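# Press START, then kit the insulators the display calls for

## Task

Push the green START button. Then place in the gray tote the exact insulators that the display behind the bins asks for, and nothing more. A half bar means one piece from that bin and a full bar means two. The display windows closest to the bins stand for the bins closest to the display, and the remaining windows stand for the bins farther from it. At the end nothing may lie on or stick up above the tote's rim, and neither arm's mount may carry anything. Any item that stays put only because the robot is holding it does not count. Anything the robot is touching at the end must not drop by more than a fingernail's width once released, or the task fails.

## Robot and tools

Robot: two arms, left_arm and right_arm, each with a parallel gripper. The gripper's fingers point along its own +z, and they open and close along its own y. The reported position is the spot between the pads when they are shut. Closed fingertips reach about 33 mm past that spot, and fully open ones about 9 mm. While closing, the tips travel roughly 24 mm farther out, so keep that much clearance above any surface.

World frame (used by every result): the origin sits on the table top midway between the arms. +z is up, +x points out over the table, and left_arm is on the +y side. The names left and right refer to the arms, not to sides of an image. Printed hand positions can be slightly wrong, more so at long reach.

Row layout (shared by execute_actions and move): one flat list of 18 numbers, each in [-1, 1]. The first 9 are left_arm: dx, dy, dz, rx, ry, rz, then left_gripper position, force_limit, speed. The next 9 are the same for right_arm and right_gripper. All 18 must be given even if only one arm moves. dx..rz are an offset, not a pose. They are expressed in that gripper's own axes and measured from its pose at the start of the action; in a move, they are measured from the latest pose shown in a result. 1.0 equals 0.6 m of translation or 180 degrees, and rx, ry, rz form a single rotation vector. Gripper position: +1 is fully open (140 mm), the pads touch near -0.8, and -1 closes until blocked. force_limit: about 14 N at -1, 60 N at 0 and 107 N at +1, for parts up to 40 mm wide. speed: the rate the pad gap changes, about 30 mm/s at -1, 140 at 0 and 250 at +1. Any finger value you send, 0 included, is a command. To leave a gripper alone, resend its previous three numbers.

execute_actions(actions): a list of actions. Each action is a table of up to 15 rows, and each row lasts one 1/30 s step. A shorter table repeats its last row for the rest of the 15 steps. Every row is measured from the action's start pose, not from the previous row. For the first action of a call, the start pose is the last one reported in this scene. An empty list only returns state and images. Each step, the command is clipped to within 70 mm and 16 degrees of the measured pose. After an action the arm goes no further than that clipped pose, so long trips need several actions. If position and orientation can't both be reached, position wins. "Hand target" lines show where the controller is now steering each gripper.

move(target, speed, stop_force, blocking): target is one 18-number row as above. Each gripper goes in a straight line toward its offset pose, and both paths finish together, lasting 0.5 to 10 s; beyond 10 s they are cut short. Finger numbers are sent at the start. speed is in m/s, from 0.002 to 0.5, default 0.25; turning is capped at twice that in rad/s. Paths ignore obstacles and the other arm, and grippers may lag, drift or overshoot speed, especially near a stretched arm. stop_force (N, 20 to 80, one value for both arms) ends an arm's path when the estimated push against its motion rises by that much for 2 steps. That arm then backs up 2 steps and holds. It is refused during the first 0.2 s of the scene and with blocking=false, and it is unreliable if the gripper rotates during the move. Omit it when pulling away from something you press on. An arm whose target is within 1.5 mm and 0.5 degrees counts as still. Use it slowly: fast contacts or targets pushed well past the contact can still cause a fault. blocking=false returns after 0.5 s. Until a result shows the move has ended, other motion calls are refused, so use wait or stop. The result adds a "move:" line giving the ending (done, off_target, moving, held, contact, fault), the limits that acted (paced = the pose was clipped; held = a clearance check blocked steps, after which the arm can surge), and each gripper's distance to its pose.

wait(seconds): 0 to 10. The arms hold their last command, and a running move carries on. stop: brakes a running move, needing room to do so; the fingers keep going. zoom_image(camera, region): a closer view of [x0, y0, x1, y1] pixels, at most 504 by 504, from cam_high (896x504), cam_low (896x504), cam_left_wrist or cam_right_wrist (504x504). show_instructions: shows the reference images, such as the pick-to-light kitting pages. finished_scene(scene): ends the given scene and cannot be undone; the goal must already hold stably.

Result lines: the state per arm gives end_effector_position in metres and end_effector_quat_wxyz. position_measured is in counts, 3 fully open to 230 pads touching, and not linear. object_status: 0 moving, 1 blocked while opening, 2 blocked while closing (a grip; confirm this after closing), 3 reached the target or pads met (a thin part may still be held). Stopped fingers stay put until the position changes by 0.01 or more. To squeeze harder, raise force_limit and switch position between -1 and -0.98. "pose unreachable" means the clearance check changed or blocked that arm's command. MOTOR HOT warns of heating; OVER-TEMPERATURE FAULT means the arm is braked until it cools.

Faults to avoid: if a joint hits its load limit (145 N m for waist, shoulder and elbow; 36.4 for the three wrist joints, counting the held weight), or an outside force reaches 150 N, that arm halts for 10 s and skips the rest of the call. Arms are stiff, so aim only slightly past a firm contact. Don't let the arms collide. Don't drop, slam or knock items off the table, and don't leave parts on the rim or on a mount. Loose objects may occasionally get nudged. The robot keeps holding your last command while you are thinking.

Each tool is called after ">>>" as name(argument=value, ...) on one line, values as JSON.

## Session

>>> show_instructions()

>>> execute_actions(actions=[])

Reference images for this scene: Pick-to-light kitting station page 1, Pick-to-light kitting station page 2.

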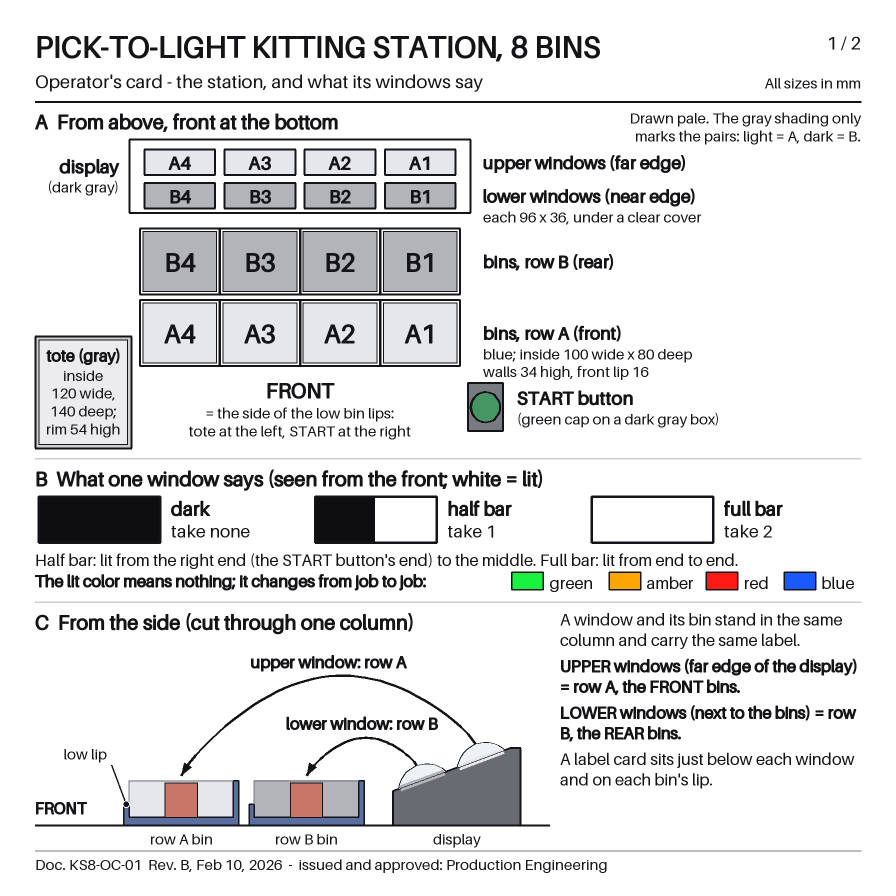

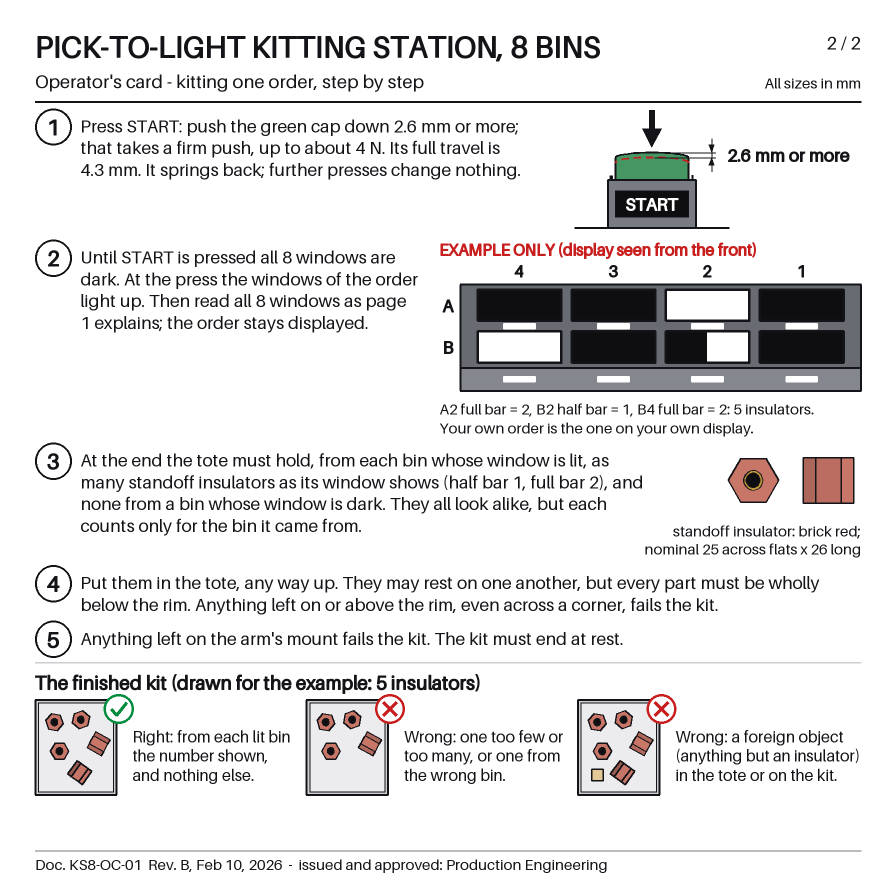

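Scene clock: 0.00 s.
left_arm: end_effector_position=(+0.0190, +0.6150, +0.1759) position_measured=3 object_status=3 end_effector_quat_wxyz=(-0.282, +0.790, +0.334, -0.430) | right_arm: end_effector_position=(+0.2372, -0.3113, +0.3212) position_measured=3 object_status=3 end_effector_quat_wxyz=(+0.054, -0.591, +0.760, -0.266)
Joint positions: left_arm=[ 0.924  0.118 -0.255 -0.855 -1.88   1.629] | right_arm=[ 2.011 -0.552 -0.423  0.282 -2.184 -2.124]
Joint velocities: left_arm=[-0.    -0.001 -0.001  0.    -0.001  0.   ] | right_arm=[-0.    -0.     0.001  0.001 -0.     0.   ]
Hand target (left_arm): +0.019, +0.615, +0.176; -0.282, +0.790, +0.334, -0.430
Hand target (right_arm): +0.237, -0.311, +0.321; +0.054, -0.591, +0.760, -0.266
camera_calibration (this result's frames):
cam_left_wrist: T_world_to_cam=[[0.223263, -0.765904, -0.602947, 0.566031], [-0.131293, -0.636553, 0.759976, 0.260721], [-0.965876, -0.0905112, -0.242677, 0.297266], [0, 0, 0, 1]] pos_world=[0.19498, 0.626394, 0.215285]
cam_right_wrist: T_world_to_cam=[[-0.847825, 0.207425, -0.488025, 0.420267], [0.180345, 0.97825, 0.102479, 0.243143], [0.498668, -0.00112844, -0.866793, 0.347997], [0, 0, 0, 1]] pos_world=[0.138928, -0.324635, 0.481825]

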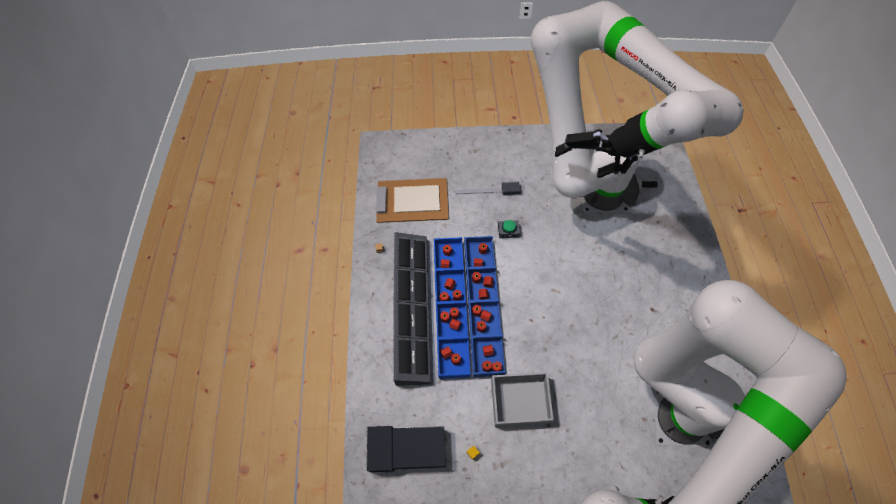

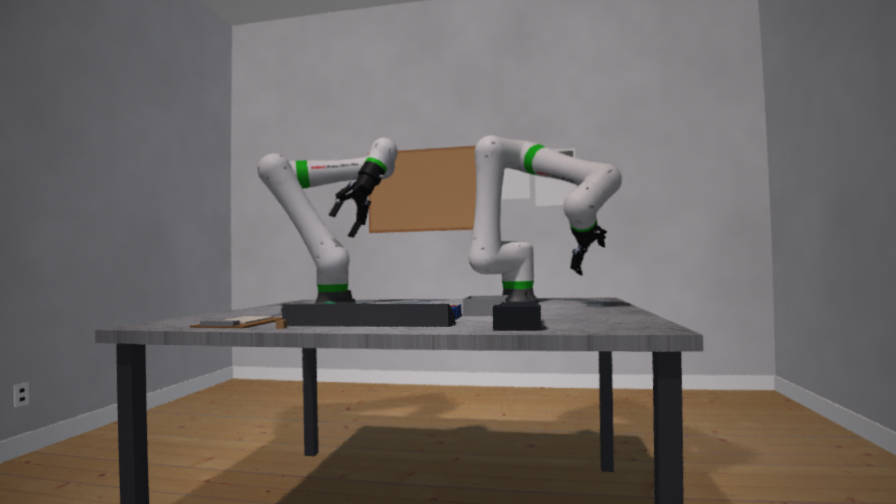

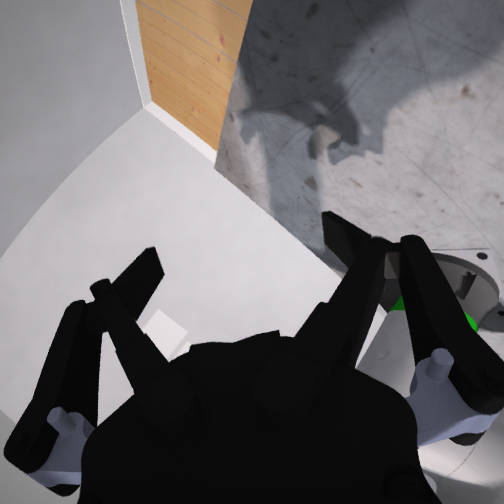

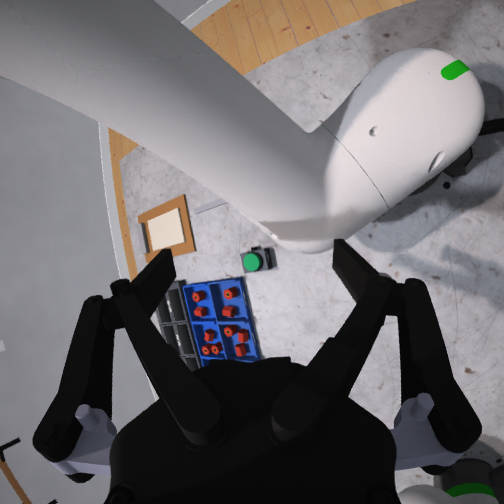

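>>> move(target=[-0.212,0.527,-0.754,-0.193,0.295,0.229,-0.4,-0.4,0.5,-0.2025,-0.0647,0.4227,-0.146,-0.097,-0.077,-1,-0.4,0.5], speed=0.35)

Scene clock: 2.80 s.
left_arm: end_effector_position=(+0.4470, +0.2486, +0.2208) position_measured=179 object_status=3 end_effector_quat_wxyz=(+0.002, +1.000, -0.002, -0.001) | right_arm: end_effector_position=(+0.4081, -0.2912, +0.0956) position_measured=232 object_status=3 end_effector_quat_wxyz=(-0.001, +0.707, -0.707, +0.002)
Joint positions: left_arm=[ 0.255  0.083  0.044  0.004 -1.533  1.464] | right_arm=[ 0.775 -0.149 -0.478  0.005 -1.241 -0.746]
Joint velocities: left_arm=[ 0.001  0.001 -0.     0.     0.    -0.   ] | right_arm=[-0.     0.001 -0.    -0.001 -0.001  0.   ]
Hand target (left_arm): +0.447, +0.249, +0.221; +0.002, +1.000, -0.002, -0.001
Hand target (right_arm): +0.408, -0.291, +0.096; -0.000, +0.707, -0.707, +0.002
Off the commanded pose (left_arm): 0.003 m, 0 deg.
Off the commanded pose (right_arm): 0.001 m, 0 deg.
move: done
camera_calibration (this result's frames):
cam_left_wrist: T_world_to_cam=[[-0.205639, -0.977999, 0.0350863, 0.320449], [-0.915731, 0.204944, 0.345592, 0.28254], [-0.34518, 0.0389375, -0.937729, 0.532235], [0, 0, 0, 1]] pos_world=[0.508344, 0.23477, 0.390205]
cam_right_wrist: T_world_to_cam=[[-0.998389, 0.0549904, -0.0139466, 0.422661], [0.0467503, 0.936753, 0.346854, 0.234848], [0.0321382, 0.345643, -0.937816, 0.365465], [0, 0, 0, 1]] pos_world=[0.399255, -0.369557, 0.267175]

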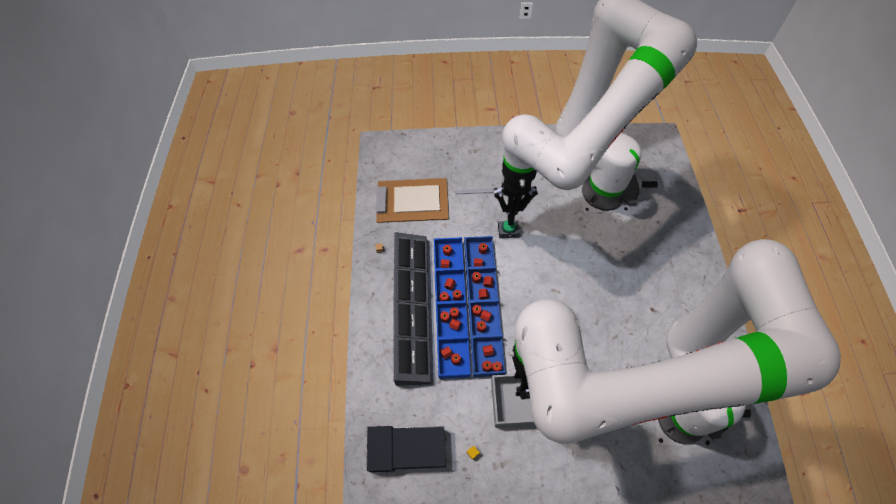

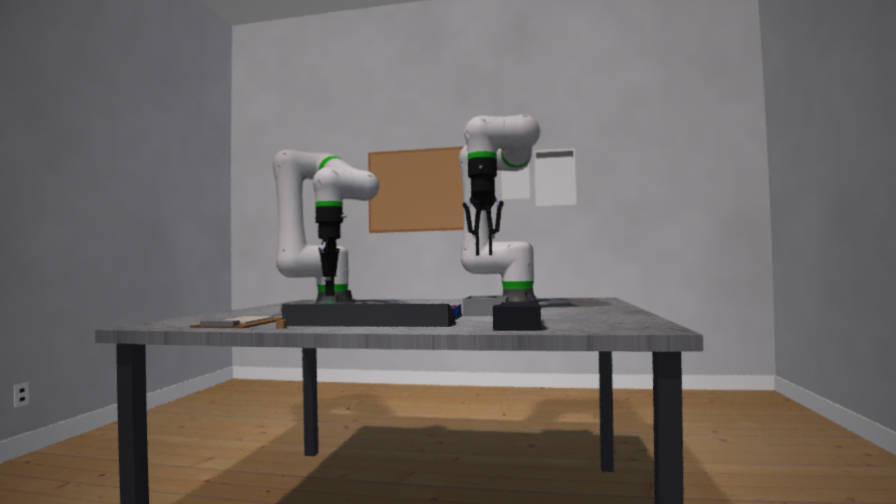

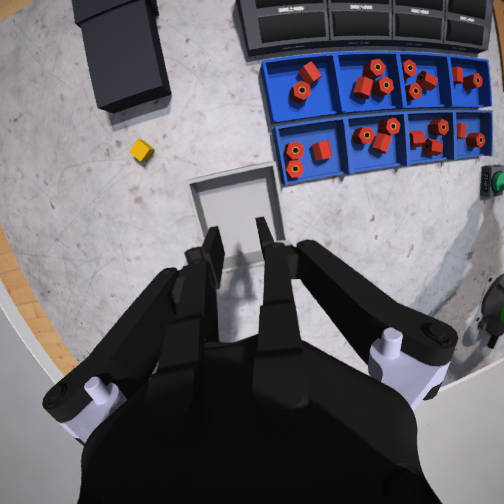

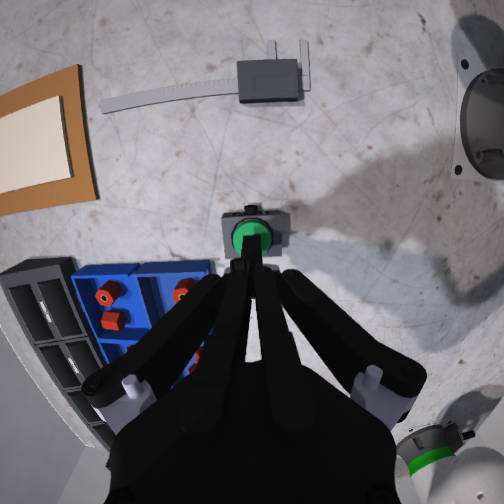

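>>> move(target=[0.022,0.383,0.083,0,0,0,-0.4,-0.4,0.5,0,0,0.0373,0,0,0,-1,-0.4,0.5], speed=0.3)

Scene clock: 4.13 s.
left_arm: end_effector_position=(+0.4588, +0.0192, +0.1718) position_measured=179 object_status=3 end_effector_quat_wxyz=(+0.002, +1.000, -0.002, -0.001) | right_arm: end_effector_position=(+0.4082, -0.2912, +0.0732) position_measured=232 object_status=3 end_effector_quat_wxyz=(-0.001, +0.707, -0.707, +0.002)
Joint positions: left_arm=[-0.19   0.335  0.232  0.004 -1.468  1.909] | right_arm=[ 0.775 -0.127 -0.515  0.005 -1.182 -0.746]
Joint velocities: left_arm=[-0.001 -0.001  0.001 -0.001 -0.002 -0.   ] | right_arm=[-0.     0.    -0.     0.002 -0.001 -0.   ]
Hand target (left_arm): +0.459, +0.019, +0.172; +0.002, +1.000, -0.002, -0.001
Hand target (right_arm): +0.408, -0.291, +0.073; -0.001, +0.707, -0.707, +0.002
Off the commanded pose (left_arm): 0.001 m, 0 deg.
Off the commanded pose (right_arm): 0.000 m, 0 deg.
move: done
camera_calibration (this result's frames):
cam_left_wrist: T_world_to_cam=[[-0.205409, -0.978048, 0.0350604, 0.100187], [-0.915513, 0.20469, 0.346321, 0.357], [-0.345895, 0.0390392, -0.937461, 0.499542], [0, 0, 0, 1]] pos_world=[0.520206, 0.00541205, 0.341151]
cam_right_wrist: T_world_to_cam=[[-0.998393, 0.0549511, -0.0138833, 0.422407], [0.0467328, 0.936727, 0.346927, 0.24261], [0.0320689, 0.34572, -0.937789, 0.344495], [0, 0, 0, 1]] pos_world=[0.399343, -0.36957, 0.24476]

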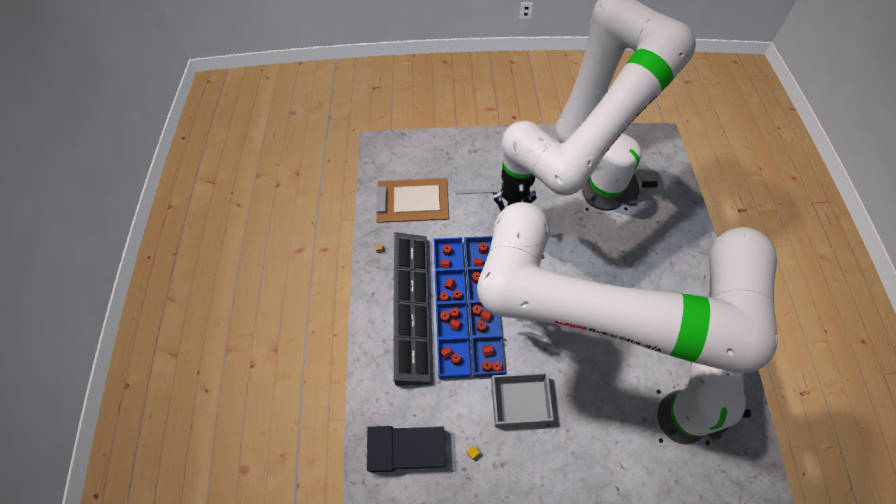

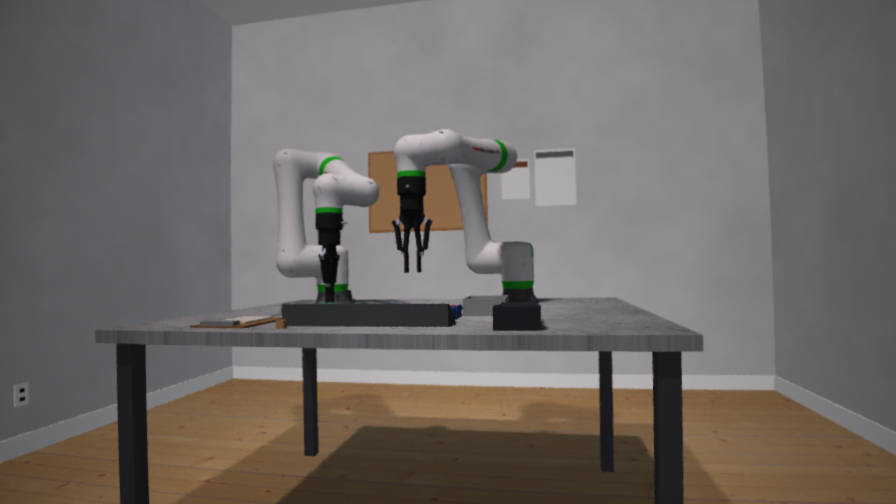

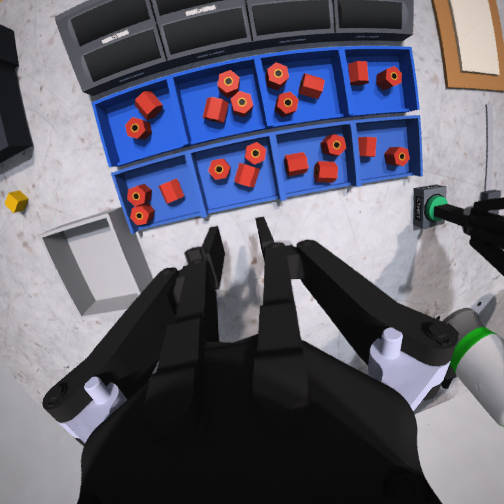

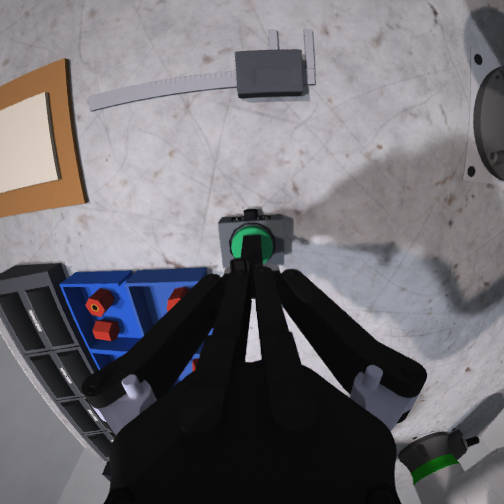

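>>> move(target=[0,0,0,0,0,0,-0.4,-0.4,0.5,0,0,0.0022,0,0,0,-1,-0.4,0.5], speed=0.01)

Scene clock: 4.93 s.
left_arm: end_effector_position=(+0.4587, +0.0192, +0.1718) position_measured=179 object_status=3 end_effector_quat_wxyz=(+0.002, +1.000, -0.002, -0.001) | right_arm: end_effector_position=(+0.4082, -0.2912, +0.0719) position_measured=232 object_status=3 end_effector_quat_wxyz=(-0.001, +0.707, -0.707, +0.002)
Joint positions: left_arm=[-0.19   0.335  0.232  0.004 -1.468  1.909] | right_arm=[ 0.775 -0.126 -0.517  0.005 -1.178 -0.746]
Joint velocities: left_arm=[ 0.001  0.001 -0.001 -0.    -0.     0.   ] | right_arm=[ 0.     0.001 -0.001 -0.001  0.    -0.   ]
Hand target (left_arm): +0.459, +0.019, +0.172; +0.002, +1.000, -0.002, -0.001
Hand target (right_arm): +0.408, -0.291, +0.072; -0.001, +0.707, -0.707, +0.002
Off the commanded pose (left_arm): 0.000 m, 0 deg.
Off the commanded pose (right_arm): 0.000 m, 0 deg.
move: done
camera_calibration (this result's frames):
cam_left_wrist: T_world_to_cam=[[-0.205457, -0.978038, 0.0350505, 0.100175], [-0.915478, 0.204728, 0.34639, 0.35697], [-0.345958, 0.0390801, -0.937436, 0.499527], [0, 0, 0, 1]] pos_world=[0.520195, 0.00537111, 0.341113]
cam_right_wrist: T_world_to_cam=[[-0.998393, 0.0549501, -0.0138817, 0.422393], [0.0467322, 0.936725, 0.346934, 0.243066], [0.0320674, 0.345727, -0.937787, 0.343259], [0, 0, 0, 1]] pos_world=[0.399348, -0.36957, 0.243439]

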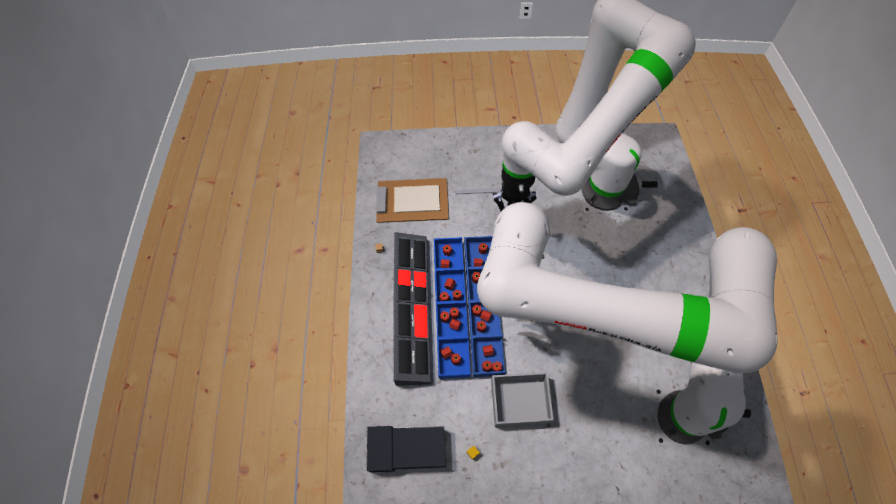

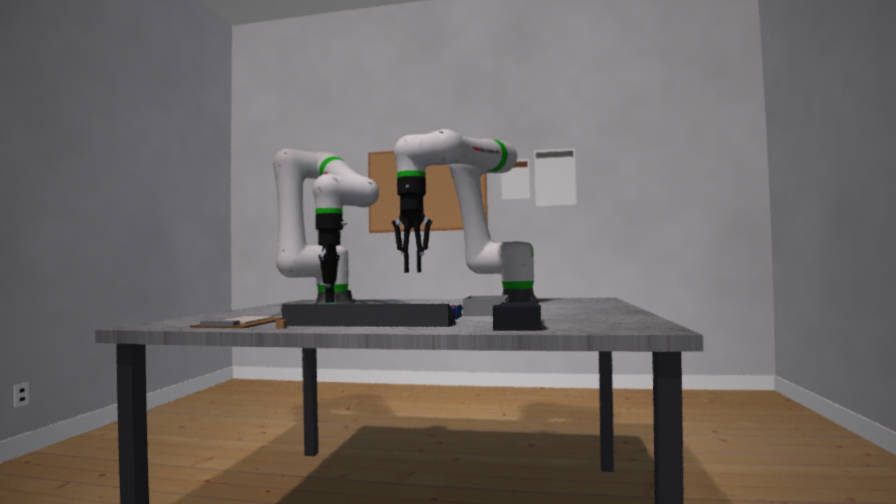

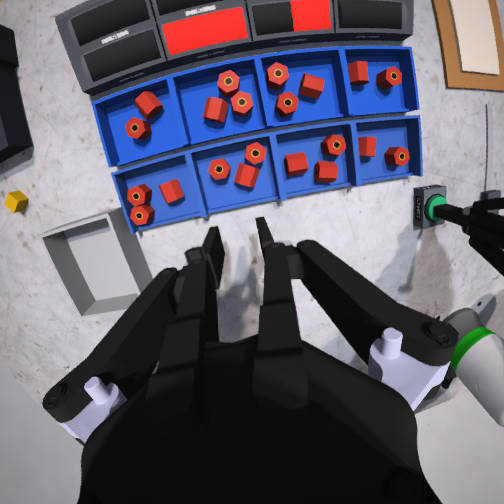

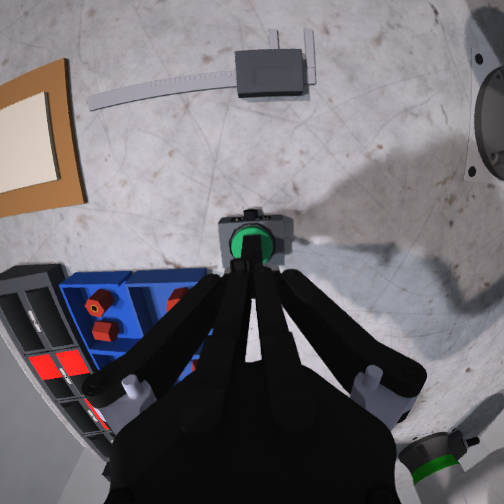

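A2:1, B2:1, B3:2.

>>> zoom_image(camera="cam_left_wrist", region=[170, 40, 360, 230])

Region (170, 40, 360, 230) of cam_left_wrist's 504x504 image, scaled by 2.653, with more detail than that image has.

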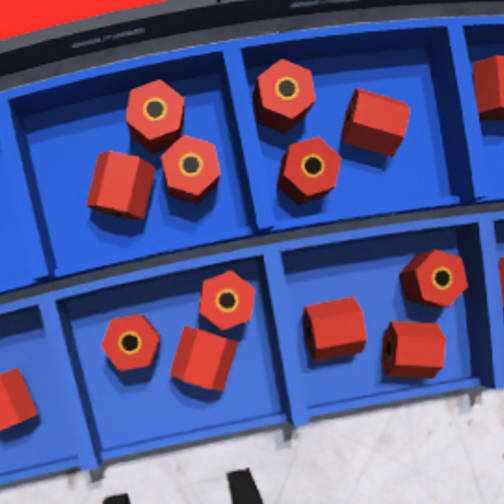

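>>> move(target=[0.273,0.033,0.161,0,0,0,-0.4,-0.4,0.5,-0.02,-0.2,-0.07,0,0,0.128,-0.35,-0.4,-0.5], speed=0.3)

>>> zoom_image(camera="cam_left_wrist", region=[175, 170, 305, 300])

Scene clock: 7.07 s.
left_arm: end_effector_position=(+0.6227, -0.0019, +0.0757) position_measured=179 object_status=3 end_effector_quat_wxyz=(+0.002, +1.000, -0.002, -0.001) | right_arm: end_effector_position=(+0.5281, -0.2790, +0.1143) position_measured=173 object_status=3 end_effector_quat_wxyz=(+0.001, -0.552, +0.834, -0.002)
Joint positions: left_arm=[-0.141  0.788  0.689  0.004 -1.472  1.86 ] | right_arm=[ 0.617  0.137 -0.148  0.005 -1.284 -0.991]
Joint velocities: left_arm=[-0.     0.     0.002 -0.002  0.     0.005] | right_arm=[-0.    -0.001 -0.001 -0.002  0.001 -0.   ]
Hand target (left_arm): +0.623, -0.002, +0.076; +0.002, +1.000, -0.002, -0.001
Hand target (right_arm): +0.528, -0.279, +0.114; +0.001, -0.552, +0.834, -0.002
Off the commanded pose (left_arm): 0.001 m, 0 deg.
Off the commanded pose (right_arm): 0.000 m, 0 deg.
move: done
camera_calibration (this result's frames):
cam_left_wrist: T_world_to_cam=[[-0.205693, -0.977987, 0.0350859, 0.116779], [-0.915493, 0.204969, 0.346208, 0.544687], [-0.345779, 0.0390917, -0.937501, 0.466847], [0, 0, 0, 1]] pos_world=[0.684104, -0.0156858, 0.244998]
cam_right_wrist: T_world_to_cam=[[-0.897201, 0.441371, -0.0148714, 0.596471], [0.40914, 0.843414, 0.34822, -0.00620926], [0.166237, 0.306339, -0.937295, 0.293027], [0, 0, 0, 1]] pos_world=[0.488983, -0.347794, 0.285685]

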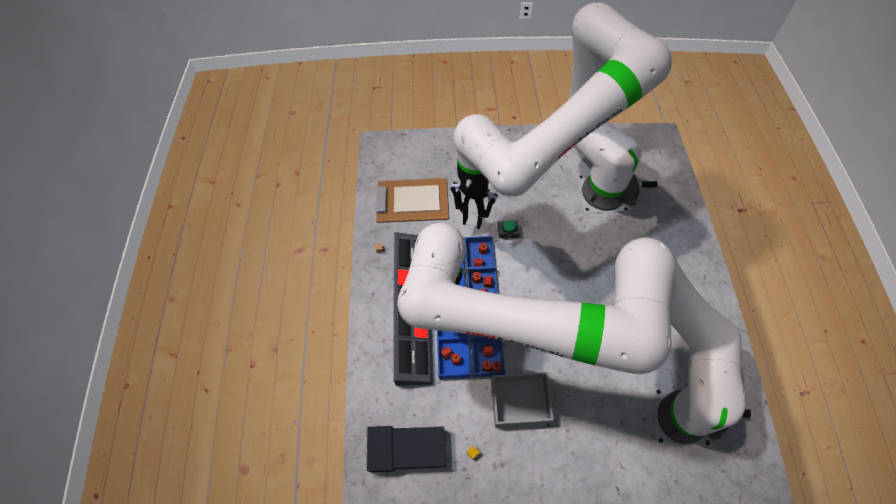

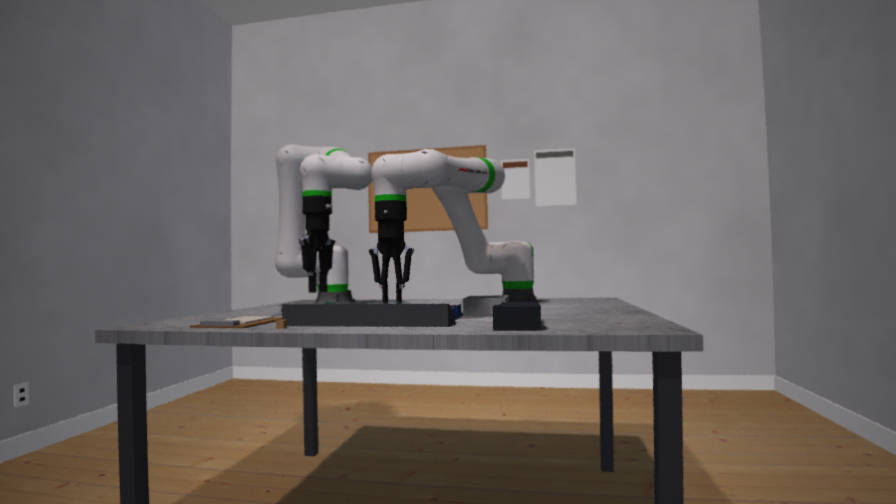

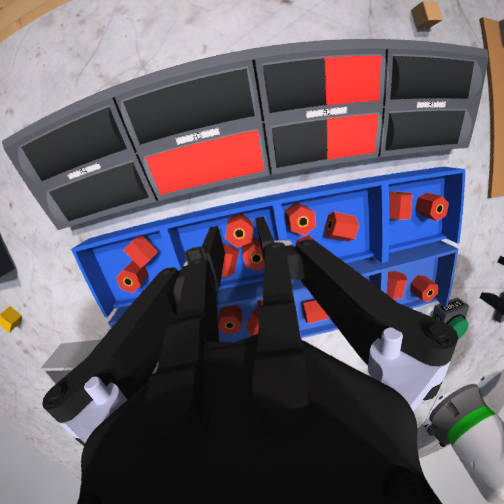

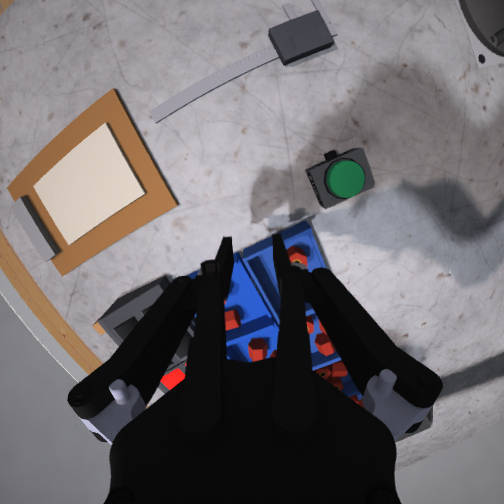

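Region (175, 170, 305, 300) of cam_left_wrist's 504x504 image, scaled by 3.877, with more detail than that image has.

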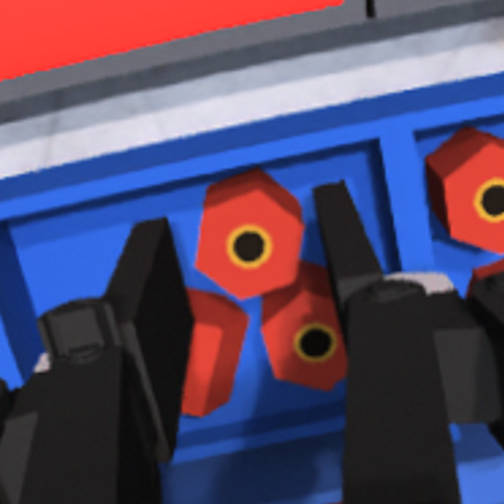

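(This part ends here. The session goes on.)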